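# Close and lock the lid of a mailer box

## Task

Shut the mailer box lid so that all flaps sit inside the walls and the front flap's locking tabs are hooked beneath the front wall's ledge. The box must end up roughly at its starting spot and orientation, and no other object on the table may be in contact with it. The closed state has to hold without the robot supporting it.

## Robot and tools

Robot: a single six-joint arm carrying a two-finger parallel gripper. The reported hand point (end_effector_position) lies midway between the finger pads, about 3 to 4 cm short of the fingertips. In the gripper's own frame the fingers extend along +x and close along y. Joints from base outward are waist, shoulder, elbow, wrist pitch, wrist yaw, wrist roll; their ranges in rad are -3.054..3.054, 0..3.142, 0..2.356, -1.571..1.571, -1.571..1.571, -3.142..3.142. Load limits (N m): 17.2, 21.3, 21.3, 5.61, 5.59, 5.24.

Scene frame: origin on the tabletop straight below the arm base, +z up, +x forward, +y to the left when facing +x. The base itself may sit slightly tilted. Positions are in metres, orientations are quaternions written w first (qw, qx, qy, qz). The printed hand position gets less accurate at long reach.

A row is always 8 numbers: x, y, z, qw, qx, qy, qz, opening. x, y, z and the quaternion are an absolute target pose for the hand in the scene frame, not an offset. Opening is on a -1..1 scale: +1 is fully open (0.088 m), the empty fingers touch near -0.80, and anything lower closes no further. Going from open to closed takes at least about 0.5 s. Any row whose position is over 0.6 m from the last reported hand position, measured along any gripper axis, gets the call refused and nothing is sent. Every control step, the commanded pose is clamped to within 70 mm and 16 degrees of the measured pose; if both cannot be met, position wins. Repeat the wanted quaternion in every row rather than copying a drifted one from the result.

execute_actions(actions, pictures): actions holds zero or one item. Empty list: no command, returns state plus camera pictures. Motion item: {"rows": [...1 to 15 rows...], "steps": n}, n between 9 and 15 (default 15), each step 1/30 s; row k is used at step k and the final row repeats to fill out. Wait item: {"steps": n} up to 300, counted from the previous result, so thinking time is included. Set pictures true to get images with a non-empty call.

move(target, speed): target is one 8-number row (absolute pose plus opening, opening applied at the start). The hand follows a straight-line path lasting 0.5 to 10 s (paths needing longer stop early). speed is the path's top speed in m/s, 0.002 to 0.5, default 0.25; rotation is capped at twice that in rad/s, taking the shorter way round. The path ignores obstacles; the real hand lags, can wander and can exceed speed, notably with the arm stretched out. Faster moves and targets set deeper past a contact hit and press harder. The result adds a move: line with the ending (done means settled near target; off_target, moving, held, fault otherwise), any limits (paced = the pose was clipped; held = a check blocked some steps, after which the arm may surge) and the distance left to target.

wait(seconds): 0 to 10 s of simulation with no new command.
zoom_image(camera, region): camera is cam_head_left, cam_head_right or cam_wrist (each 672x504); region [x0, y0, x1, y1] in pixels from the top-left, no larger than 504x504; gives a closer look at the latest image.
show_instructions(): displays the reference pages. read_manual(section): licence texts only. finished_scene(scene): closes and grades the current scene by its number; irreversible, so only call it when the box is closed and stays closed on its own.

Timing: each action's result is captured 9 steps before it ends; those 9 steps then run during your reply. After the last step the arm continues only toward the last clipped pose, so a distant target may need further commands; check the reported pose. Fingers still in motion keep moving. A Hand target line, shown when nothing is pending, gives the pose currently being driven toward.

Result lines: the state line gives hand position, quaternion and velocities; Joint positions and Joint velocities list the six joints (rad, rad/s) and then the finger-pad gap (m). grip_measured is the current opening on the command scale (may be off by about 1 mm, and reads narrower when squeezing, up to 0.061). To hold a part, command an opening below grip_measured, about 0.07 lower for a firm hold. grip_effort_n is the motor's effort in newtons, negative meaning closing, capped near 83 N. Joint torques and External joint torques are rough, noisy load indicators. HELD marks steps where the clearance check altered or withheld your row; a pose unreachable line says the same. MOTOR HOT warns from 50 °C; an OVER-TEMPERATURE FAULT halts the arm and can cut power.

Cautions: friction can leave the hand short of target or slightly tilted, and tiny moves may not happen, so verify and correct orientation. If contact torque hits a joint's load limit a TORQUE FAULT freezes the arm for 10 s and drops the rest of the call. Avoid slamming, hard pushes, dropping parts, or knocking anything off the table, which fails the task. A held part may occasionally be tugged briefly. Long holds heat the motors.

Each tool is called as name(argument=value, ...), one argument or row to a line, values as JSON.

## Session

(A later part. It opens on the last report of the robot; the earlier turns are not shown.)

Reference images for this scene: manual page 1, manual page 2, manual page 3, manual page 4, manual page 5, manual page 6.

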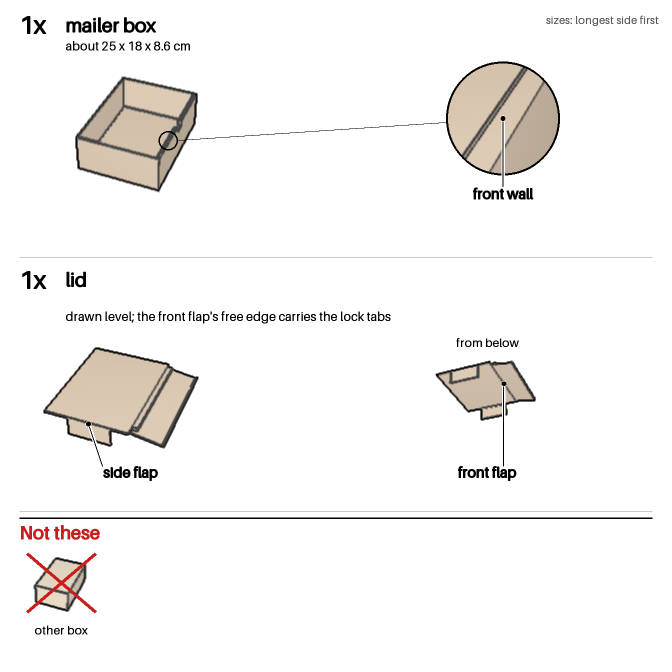

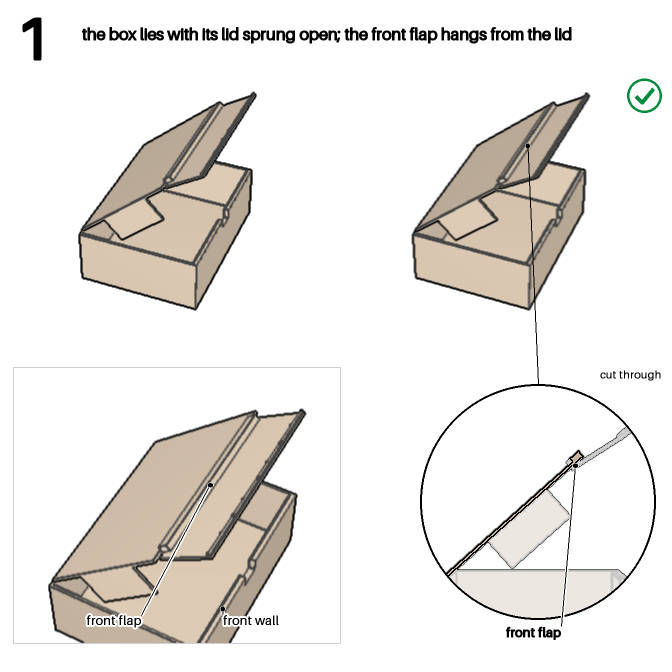

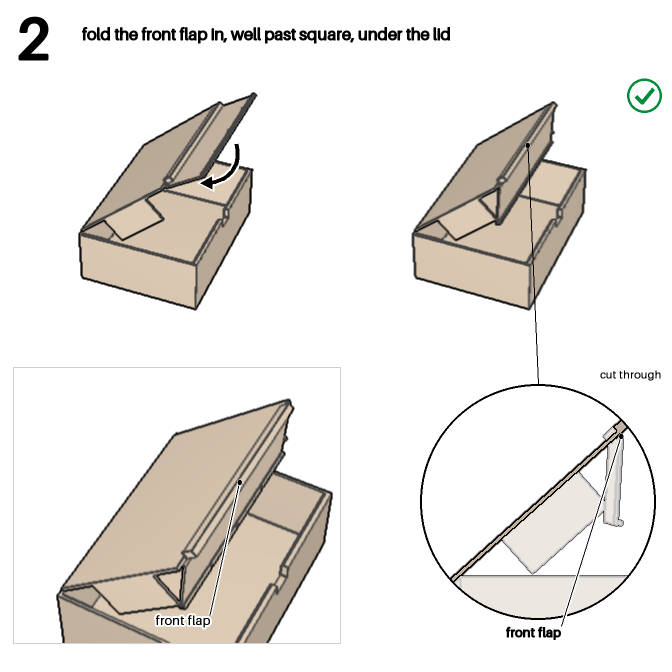

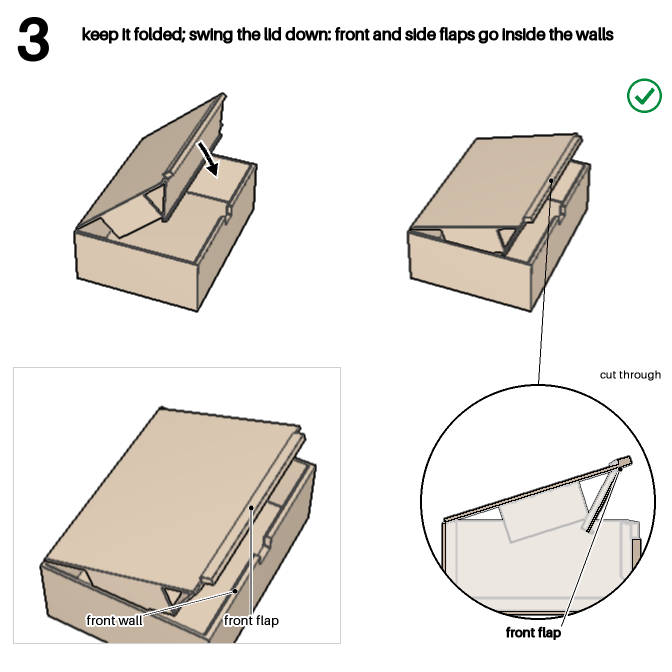

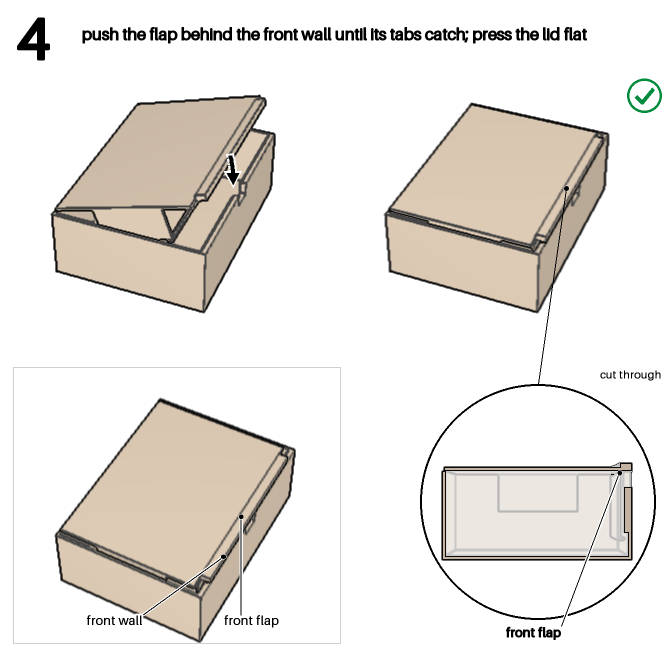

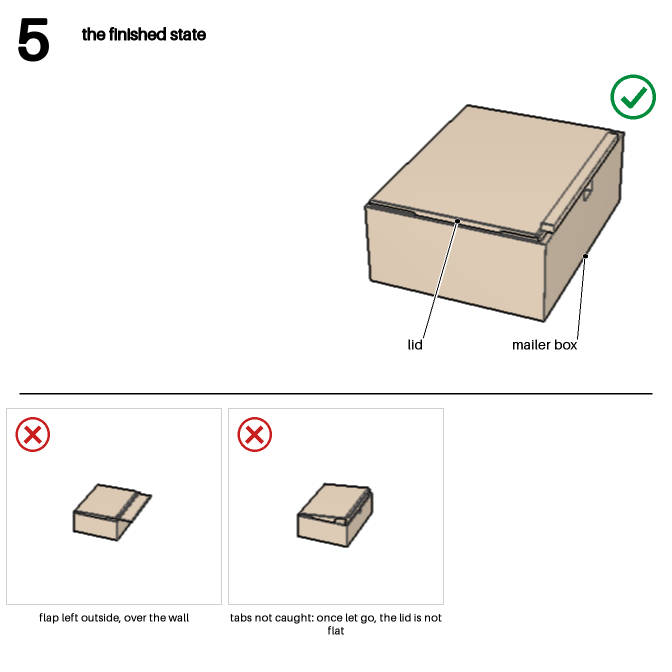

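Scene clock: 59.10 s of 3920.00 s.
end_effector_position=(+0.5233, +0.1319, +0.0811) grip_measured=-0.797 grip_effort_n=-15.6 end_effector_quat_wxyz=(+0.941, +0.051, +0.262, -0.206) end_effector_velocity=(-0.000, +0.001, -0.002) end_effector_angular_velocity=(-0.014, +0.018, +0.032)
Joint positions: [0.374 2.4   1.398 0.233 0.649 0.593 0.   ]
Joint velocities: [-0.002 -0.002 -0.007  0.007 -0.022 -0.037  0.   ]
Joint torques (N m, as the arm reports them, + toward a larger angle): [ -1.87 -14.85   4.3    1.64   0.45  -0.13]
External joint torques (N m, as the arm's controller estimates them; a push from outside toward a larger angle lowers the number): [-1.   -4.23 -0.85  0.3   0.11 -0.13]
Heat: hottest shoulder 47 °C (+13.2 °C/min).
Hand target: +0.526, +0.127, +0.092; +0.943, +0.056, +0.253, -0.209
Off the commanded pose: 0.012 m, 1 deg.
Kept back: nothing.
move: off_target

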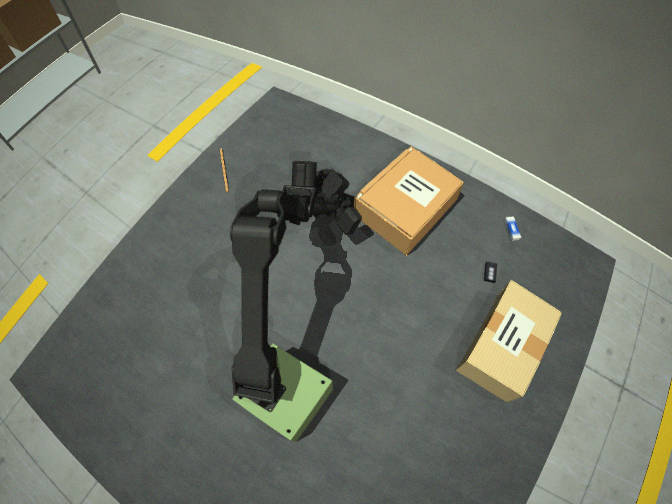

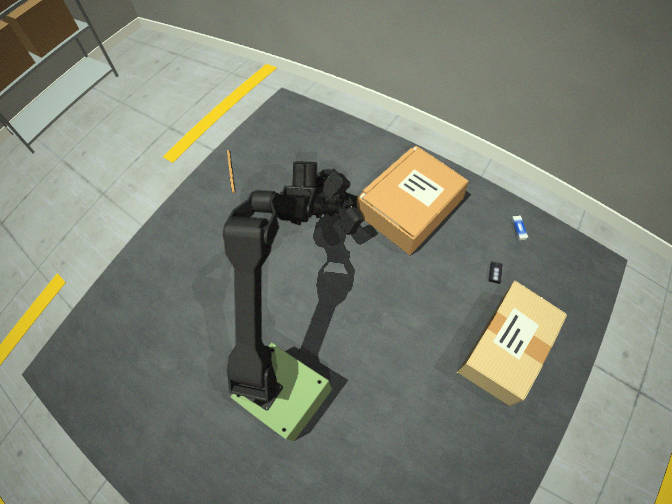

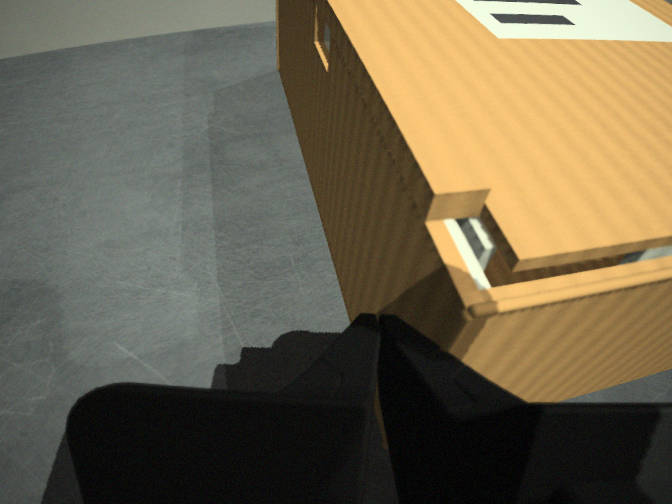

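move(
  target=[0.51,0.17,0.1,0.943,0.056,0.253,-0.209,-0.8],
  speed=0.1,
)

move(
  target=[0.5,0.12,0.2,0.966,0,0.259,0,-0.8],
)

move(
  target=[0.64,-0.15,0.18,0.951,-0.045,0.255,0.168,-0.8],
)

move(
  target=[0.675,-0.145,0.088,0.951,-0.045,0.255,0.168,-0.8],
  speed=0.12,
)

Scene clock: 60.93 s of 3920.00 s.
end_effector_position=(+0.5074, +0.1670, +0.0898) grip_measured=-0.797 grip_effort_n=-15.6 end_effector_quat_wxyz=(+0.941, +0.048, +0.262, -0.210) end_effector_velocity=(-0.006, -0.004, -0.006) end_effector_angular_velocity=(-0.014, +0.045, -0.005)
Joint positions: [0.461 2.378 1.429 0.125 0.718 0.672 0.   ]
Joint velocities: [-0.002 -0.002 -0.002 -0.051 -0.007  0.007  0.   ]
Joint torques (N m, as the arm reports them, + toward a larger angle): [ -0.92 -14.34   6.06   1.11   0.62   0.22]
External joint torques (N m, as the arm's controller estimates them; a push from outside toward a larger angle lowers the number): [-0.06 -3.57  0.76 -0.16  0.23  0.21]
Heat: hottest shoulder 48 °C (+14.0 °C/min).
Hand target: +0.510, +0.170, +0.100; +0.943, +0.056, +0.253, -0.209
Off the commanded pose: 0.011 m, 1 deg.
Kept back: nothing.
move: off_target

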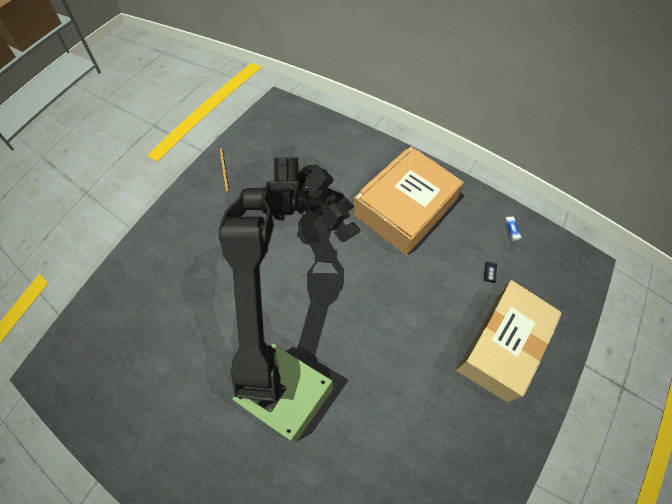

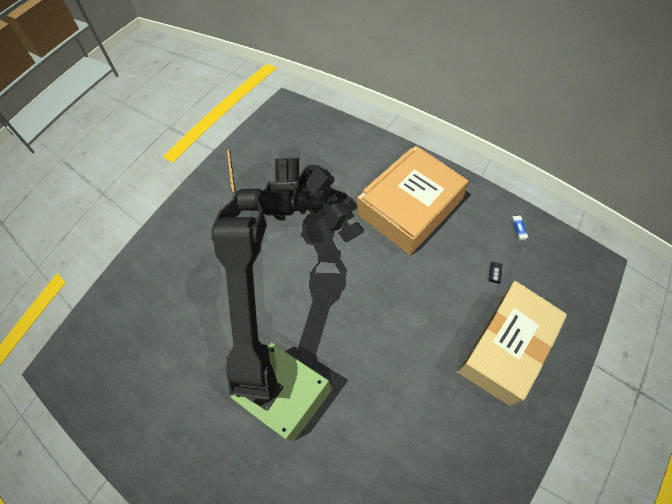

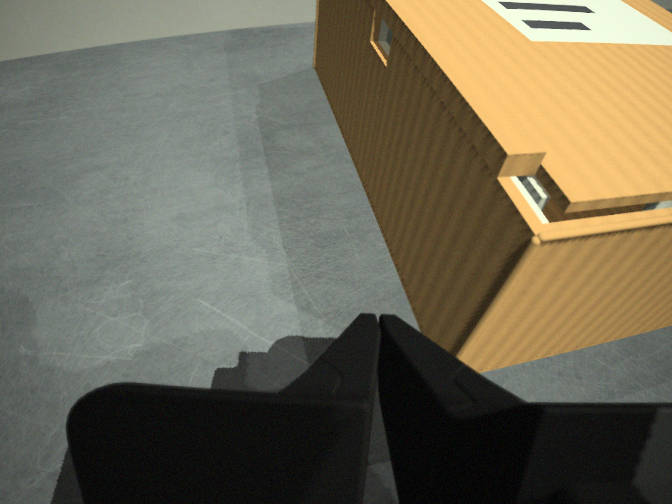

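Scene clock: 62.43 s of 3920.00 s.
end_effector_position=(+0.5018, +0.1217, +0.1963) grip_measured=-0.797 grip_effort_n=-15.6 end_effector_quat_wxyz=(+0.965, +0.000, +0.262, -0.001) end_effector_velocity=(-0.002, -0.006, -0.001) end_effector_angular_velocity=(-0.033, +0.017, +0.011)
Joint positions: [0.237 1.974 1.14  0.277 0.203 0.216 0.   ]
Joint velocities: [-0.012 -0.007 -0.002 -0.022 -0.007 -0.037  0.   ]
Joint torques (N m, as the arm reports them, + toward a larger angle): [ -0.73 -12.21   5.13   1.48   0.    -0.09]
External joint torques (N m, as the arm's controller estimates them; a push from outside toward a larger angle lowers the number): [ 0.1  -3.34 -0.83 -0.12 -0.13 -0.1 ]
Heat: hottest shoulder 49 °C (+15.1 °C/min).
Hand target: +0.500, +0.120, +0.201; +0.966, -0.001, +0.259, +0.001
Off the commanded pose: 0.004 m, 0 deg.
Kept back: nothing.
move: done

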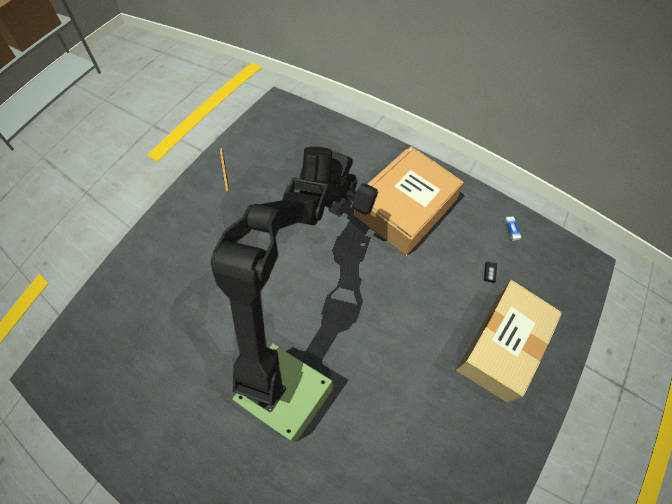

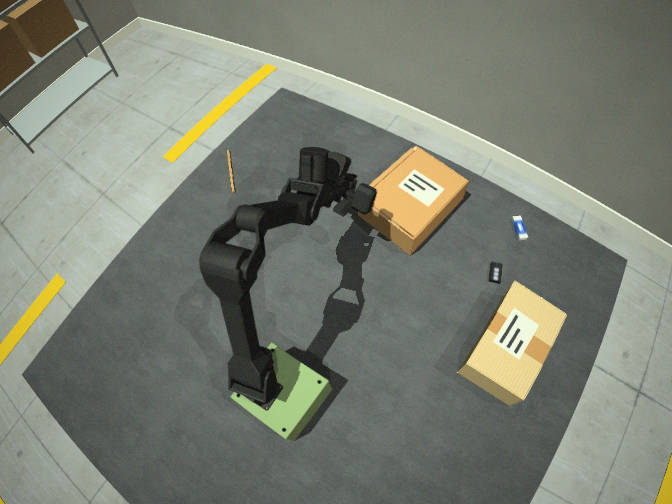

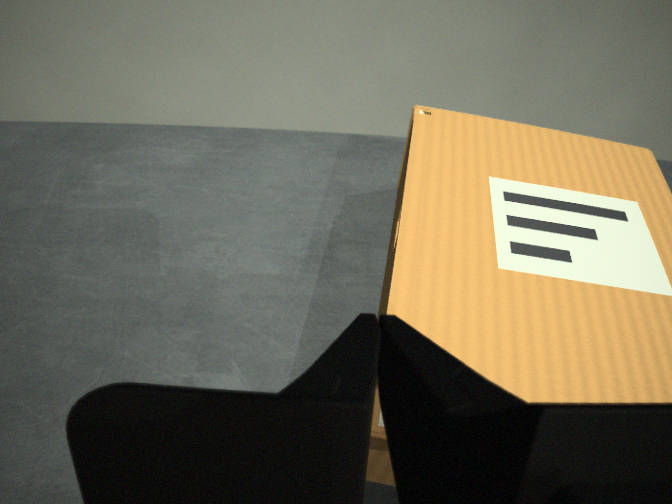

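Scene clock: 64.37 s of 3920.00 s.
end_effector_position=(+0.6399, -0.1496, +0.1869) grip_measured=-0.797 grip_effort_n=-15.6 end_effector_quat_wxyz=(+0.953, -0.046, +0.251, +0.164) end_effector_velocity=(-0.002, +0.001, -0.006) end_effector_angular_velocity=(+0.013, +0.038, +0.023)
Joint positions: [-0.421  2.678  2.243 -0.213 -0.647 -0.345  0.   ]
Joint velocities: [-0.002  0.027  0.056 -0.081 -0.022 -0.022  0.   ]
Joint torques (N m, as the arm reports them, + toward a larger angle): [ -0.93 -13.25   8.01   1.31  -0.36  -0.16]
External joint torques (N m, as the arm's controller estimates them; a push from outside toward a larger angle lowers the number): [-0.01 -0.15  1.33 -0.15 -0.14 -0.17]
Heat: hottest shoulder 49 °C (+14.1 °C/min).
Hand target: +0.640, -0.150, +0.180; +0.951, -0.046, +0.255, +0.168
Off the commanded pose: 0.007 m, 1 deg.
Kept back: nothing.
move: done

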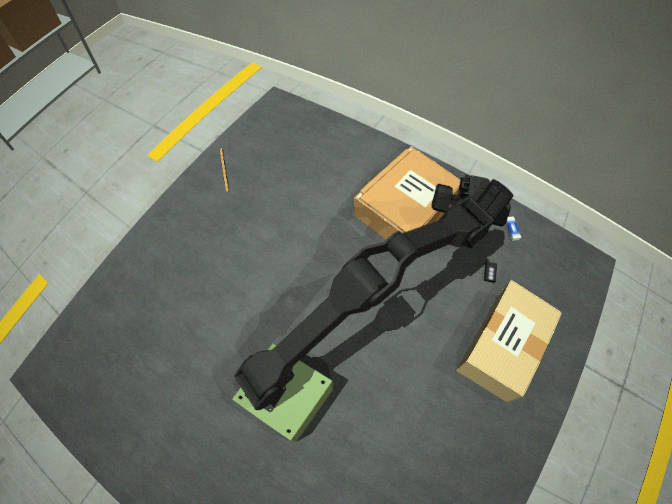

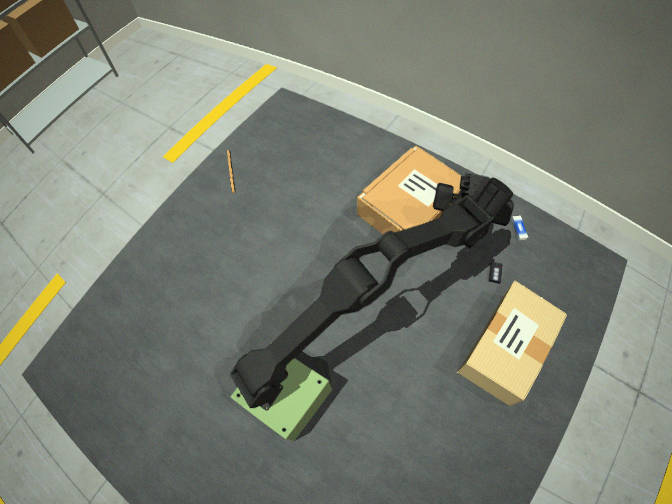

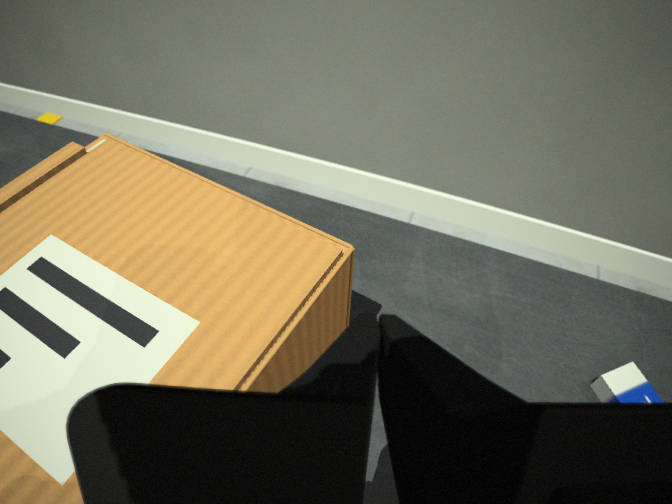

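Scene clock: 65.80 s of 3920.00 s.
end_effector_position=(+0.6744, -0.1465, +0.1208) grip_measured=-0.797 grip_effort_n=-15.6 end_effector_quat_wxyz=(+0.967, -0.052, +0.207, +0.142) end_effector_velocity=(+0.001, -0.003, -0.002) end_effector_angular_velocity=(-0.001, -0.009, -0.011)
Joint positions: [-0.381  2.909  2.358  0.039 -0.589 -0.262  0.   ]
Joint velocities: [-0.002  0.007 -0.002  0.022  0.007  0.007  0.   ]
Joint torques (N m, as the arm reports them, + toward a larger angle): [ -0.29 -10.3    5.78   1.53   0.5   -0.35]
External joint torques (N m, as the arm's controller estimates them; a push from outside toward a larger angle lowers the number): [ 0.82  3.26 -0.77 -0.01  0.64 -0.37]
Heat: hottest shoulder 49 °C (+14.0 °C/min).
Hand target: +0.671, -0.144, +0.089; +0.962, -0.048, +0.229, +0.140
Off the commanded pose: 0.033 m, 7 deg.
joint sent to its limit — the command would take joint 3 (elbow) past its upper limit, so that joint was sent only as far as its limit.
Kept back: nothing.
move: off_target

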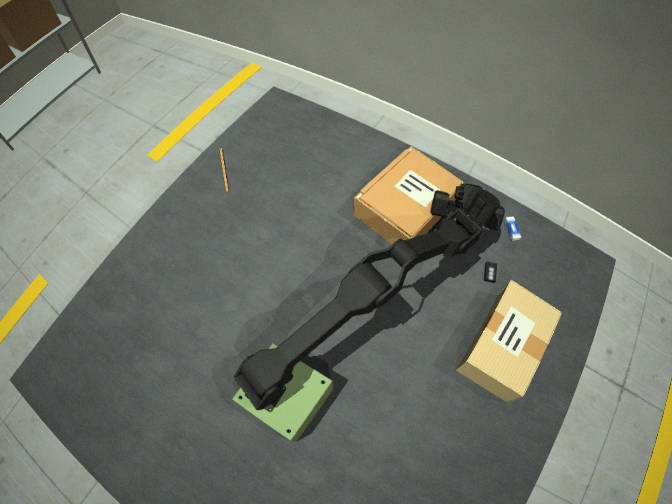

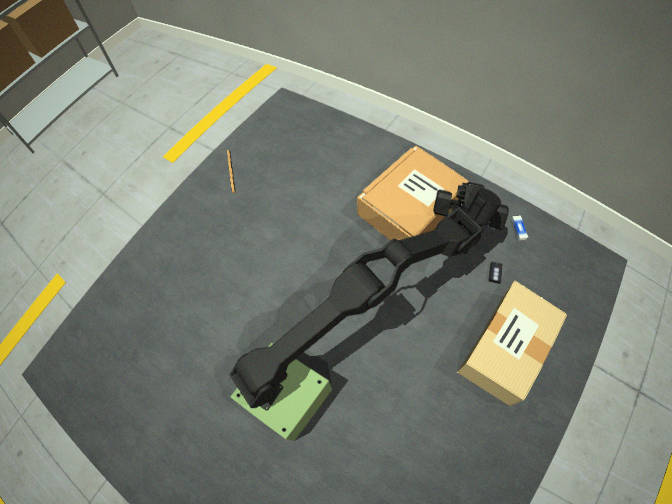

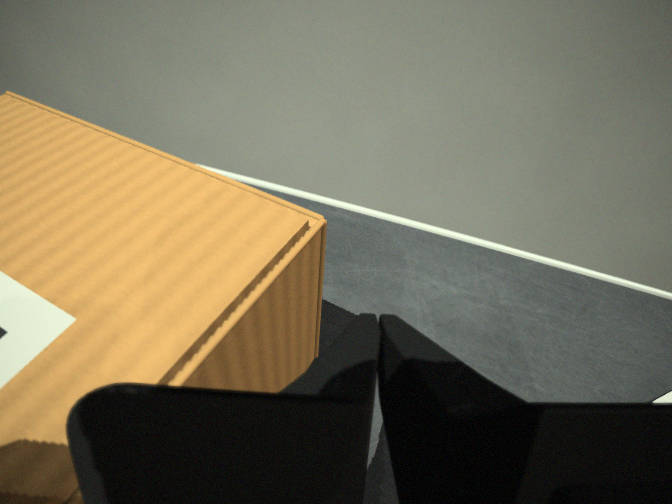

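move(
  target=[0.645,-0.12,0.175,0.95,-0.03,0.3,0.08,-0.8],
  speed=0.12,
)

move(
  target=[0.66,-0.05,0.155,0.924,0.01,0.383,-0.03,-0.8],
  speed=0.15,
)

move(
  target=[0.66,-0.05,0.105,0.924,0.01,0.383,-0.03,-0.8],
  speed=0.04,
)

zoom_image(
  camera="cam_head_left",
  region=[310,100,480,270],
)

Scene clock: 67.67 s of 3920.00 s.
end_effector_position=(+0.6466, -0.1215, +0.1670) grip_measured=-0.797 grip_effort_n=-15.6 end_effector_quat_wxyz=(+0.949, -0.030, +0.302, +0.082) end_effector_velocity=(-0.010, -0.002, -0.015) end_effector_angular_velocity=(+0.004, +0.054, +0.007)
Joint positions: [-0.328  2.642  2.165 -0.205 -0.407 -0.223  0.   ]
Joint velocities: [-0.007 -0.002 -0.027 -0.037 -0.007 -0.022  0.   ]
Joint torques (N m, as the arm reports them, + toward a larger angle): [ -0.86 -17.19   5.79   1.37  -0.09   0.14]
External joint torques (N m, as the arm's controller estimates them; a push from outside toward a larger angle lowers the number): [ 0.2  -4.27 -0.86 -0.13  0.04  0.13]
Heat: hottest shoulder 51 °C (+16.1 °C/min). Fold the arm in close to its base before you think long.
Hand target: +0.646, -0.120, +0.175; +0.950, -0.030, +0.299, +0.080
Off the commanded pose: 0.008 m, 0 deg.
MOTOR HOT: a motor reached 50 °C. Now the hottest motor, joint 2 (shoulder), reports 51 °C. The temperature limit of the motors' drives, at which the controller stops the arm, is 95 °C. To cool a motor, set the load down, stop pushing, or move to a pose that needs little force.
Kept back: nothing.
move: done

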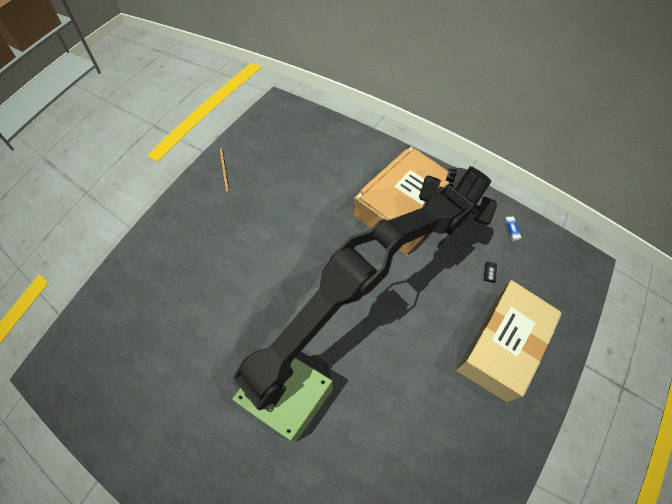

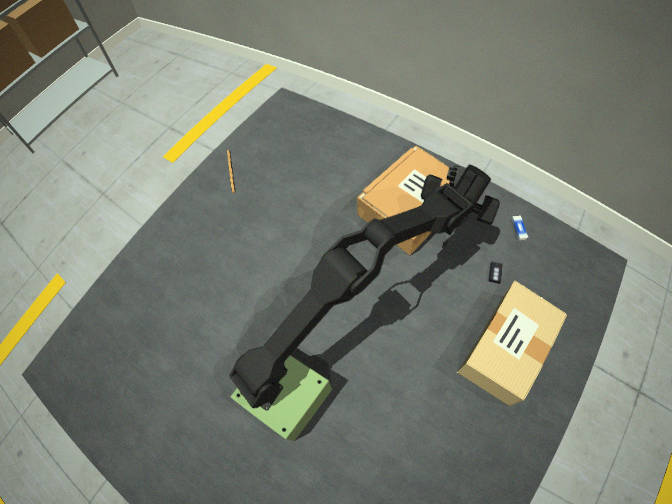

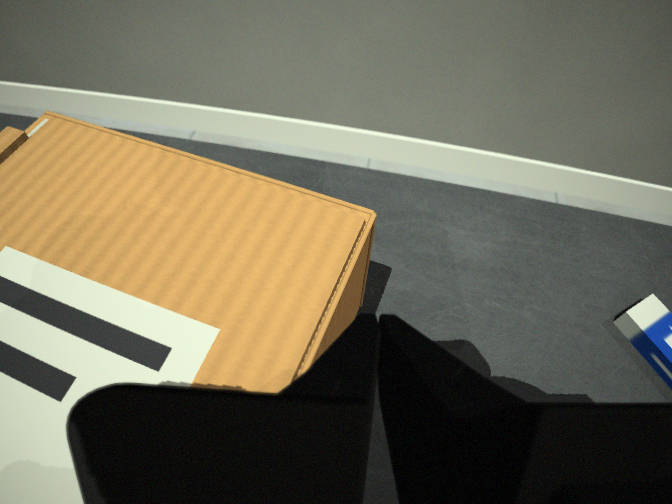

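Scene clock: 69.10 s of 3920.00 s.
end_effector_position=(+0.6590, -0.0485, +0.1602) grip_measured=-0.797 grip_effort_n=-15.1 end_effector_quat_wxyz=(+0.928, +0.008, +0.373, -0.027) end_effector_velocity=(+0.002, -0.002, +0.008) end_effector_angular_velocity=(-0.001, -0.013, -0.012)
Joint positions: [-0.143  2.685  2.341 -0.441 -0.079  0.022  0.   ]
Joint velocities: [-0.002 -0.002  0.017 -0.007  0.007  0.007  0.   ]
Joint torques (N m, as the arm reports them, + toward a larger angle): [ -1.18 -13.34   8.01   1.31   0.11   0.22]
External joint torques (N m, as the arm's controller estimates them; a push from outside toward a larger angle lowers the number): [-0.11 -0.05  1.25 -0.17  0.1   0.22]
Heat: hottest shoulder 51 °C (+15.2 °C/min). Fold the arm in close to its base before you think long.
Hand target: +0.660, -0.050, +0.155; +0.926, +0.010, +0.376, -0.031
Off the commanded pose: 0.006 m, 1 deg.
MOTOR HOT: still on. Now the hottest motor, joint 2 (shoulder), reports 51 °C; a drive's own limit is 95 °C.
joint sent to its limit — the command would take joint 3 (elbow) past its upper limit, so that joint was sent only as far as its limit.
Kept back: nothing.
move: done

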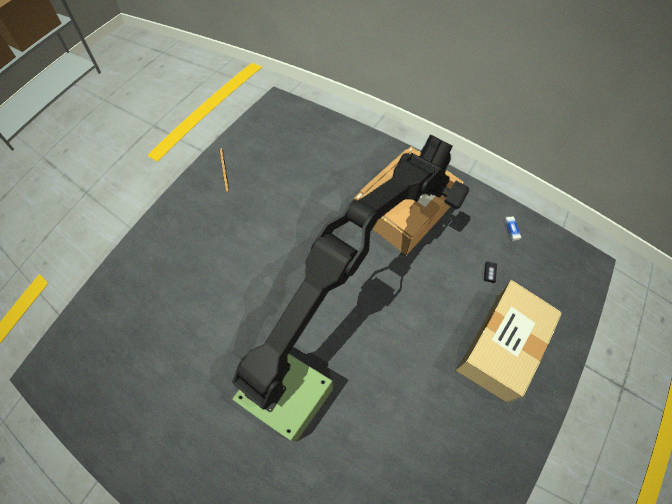

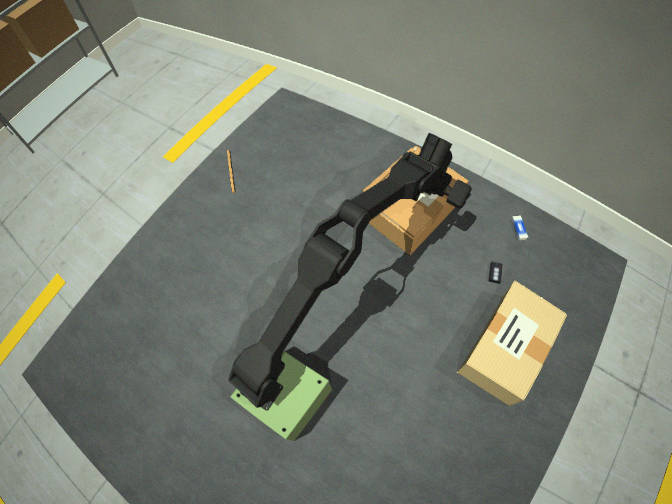

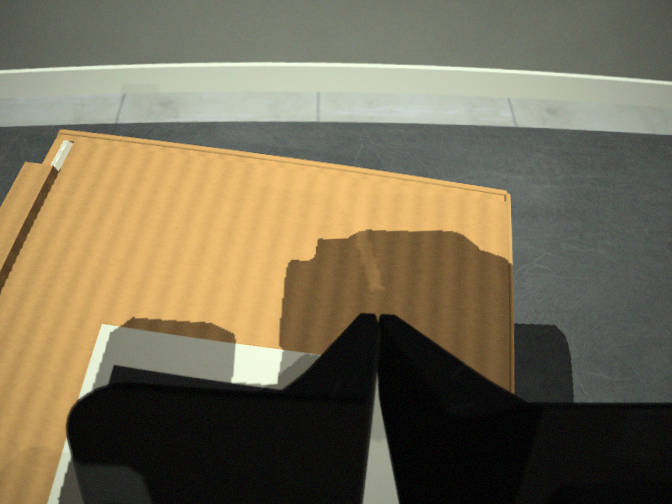

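Scene clock: 70.70 s of 3920.00 s.
end_effector_position=(+0.6649, -0.0502, +0.1348) grip_measured=-0.797 grip_effort_n=-16.0 end_effector_quat_wxyz=(+0.933, +0.007, +0.359, -0.028) end_effector_velocity=(-0.004, -0.001, -0.006) end_effector_angular_velocity=(+0.013, +0.026, -0.004)
Joint positions: [-0.14   2.721  2.291 -0.326 -0.074  0.025  0.   ]
Joint velocities: [-0.002  0.002 -0.002 -0.022 -0.007  0.007  0.   ]
Joint torques (N m, as the arm reports them, + toward a larger angle): [ -0.8  -11.01   4.82   1.39   0.12   0.15]
External joint torques (N m, as the arm's controller estimates them; a push from outside toward a larger angle lowers the number): [ 0.25  2.46 -1.96 -0.11  0.11  0.14]
Heat: hottest shoulder 52 °C (+16.1 °C/min). Fold the arm in close to its base before you think long.
Hand target: +0.659, -0.050, +0.105; +0.923, +0.010, +0.383, -0.030
Off the commanded pose: 0.030 m, 3 deg.
MOTOR HOT: still on. Now the hottest motor, joint 2 (shoulder), reports 52 °C; a drive's own limit is 95 °C.
Kept back: nothing.
move: off_target

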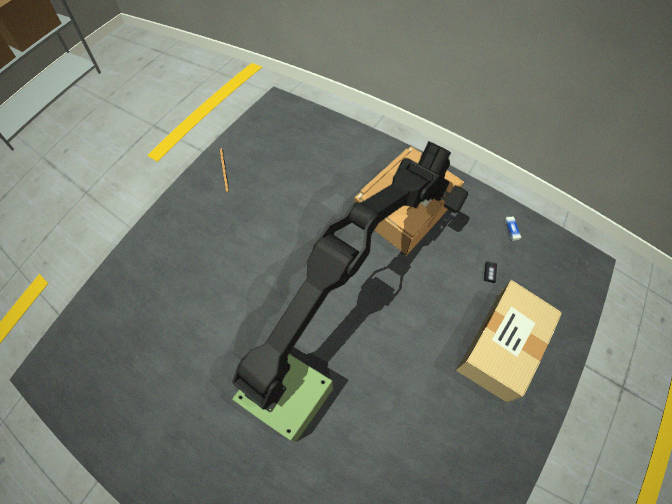

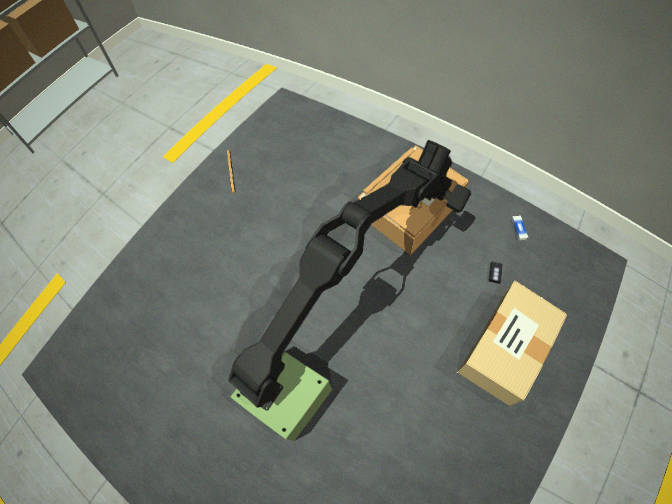

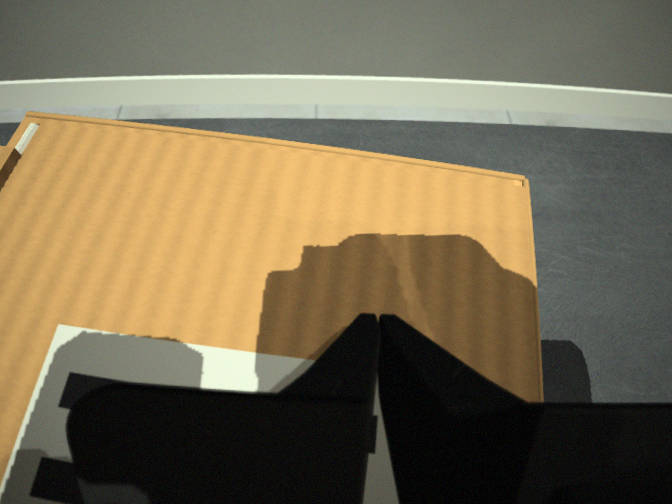

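Region (310, 100, 480, 270) of cam_head_left's 672x504 image, scaled by 2.965, with more detail than that image has.

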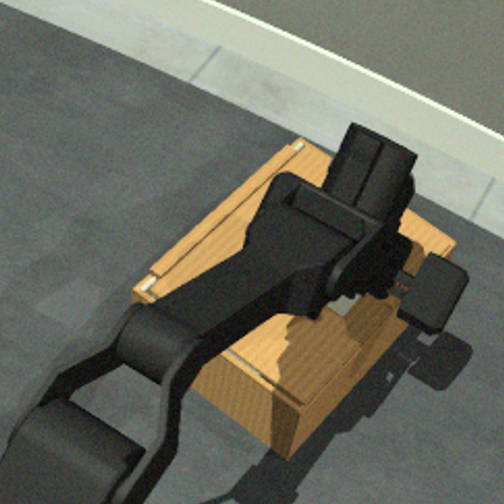

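move(
  target=[0.648,-0.032,0.118,0.93,0.01,0.365,-0.02,-0.8],
  speed=0.02,
)

zoom_image(
  camera="cam_head_left",
  region=[310,100,480,270],
)

Scene clock: 77.23 s of 3920.00 s.
end_effector_position=(+0.6544, -0.0437, +0.1328) grip_measured=-0.797 grip_effort_n=-15.6 end_effector_quat_wxyz=(+0.937, +0.008, +0.347, -0.029) end_effector_velocity=(-0.000, +0.002, +0.002) end_effector_angular_velocity=(-0.003, -0.011, +0.029)
Joint positions: [-0.13   2.643  2.116 -0.203 -0.065  0.038  0.   ]
Joint velocities: [-0.002 -0.012 -0.022  0.022 -0.022 -0.022  0.   ]
Joint torques (N m, as the arm reports them, + toward a larger angle): [  0.48 -14.59   3.68   0.76  -0.26   0.15]
External joint torques (N m, as the arm's controller estimates them; a push from outside toward a larger angle lowers the number): [ 1.5  -1.61 -2.94 -0.76 -0.27  0.14]
Heat: hottest shoulder 53 °C (+15.2 °C/min). Fold the arm in close to its base before you think long.
Hand target: +0.648, -0.032, +0.118; +0.931, +0.010, +0.365, -0.020
Off the commanded pose: 0.020 m, 2 deg.
MOTOR HOT: still on. Now the hottest motor, joint 2 (shoulder), reports 53 °C; a drive's own limit is 95 °C.
Kept back: nothing.
After step 90, 1.80 s passed at rest.
move: off_target

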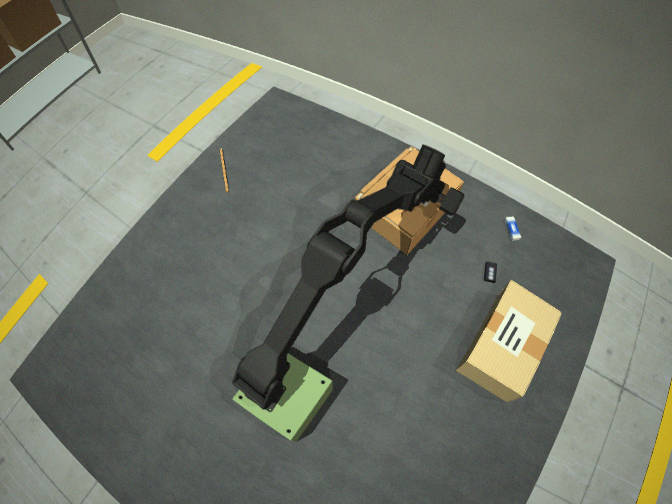

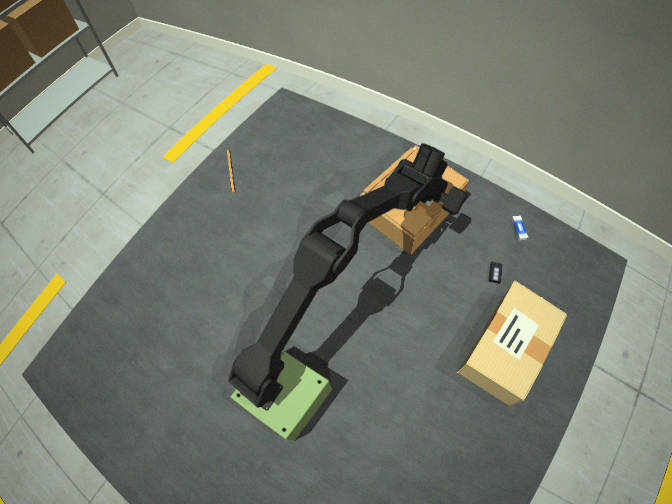

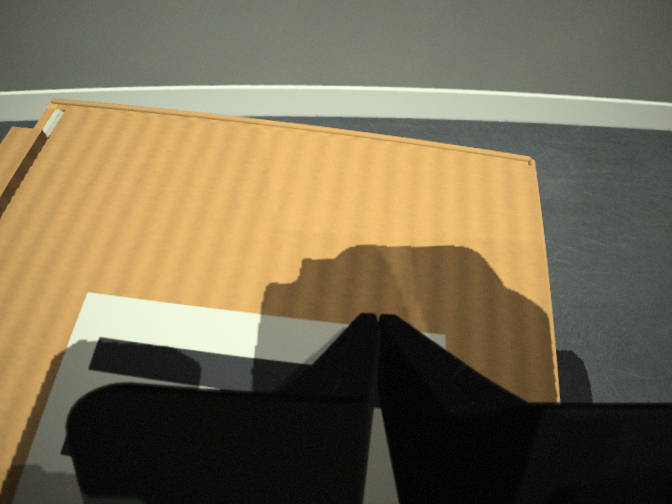

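Region (310, 100, 480, 270) of cam_head_left's 672x504 image, scaled by 2.965, with more detail than that image has.

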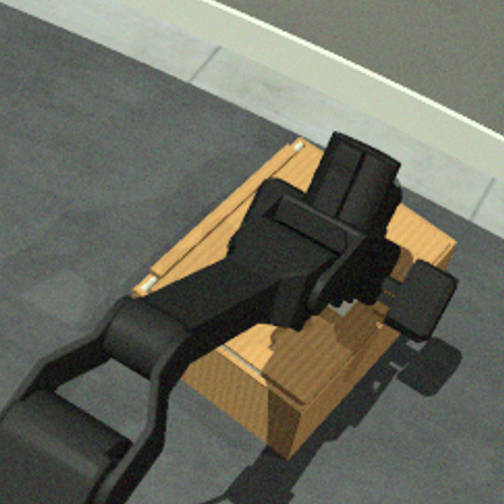

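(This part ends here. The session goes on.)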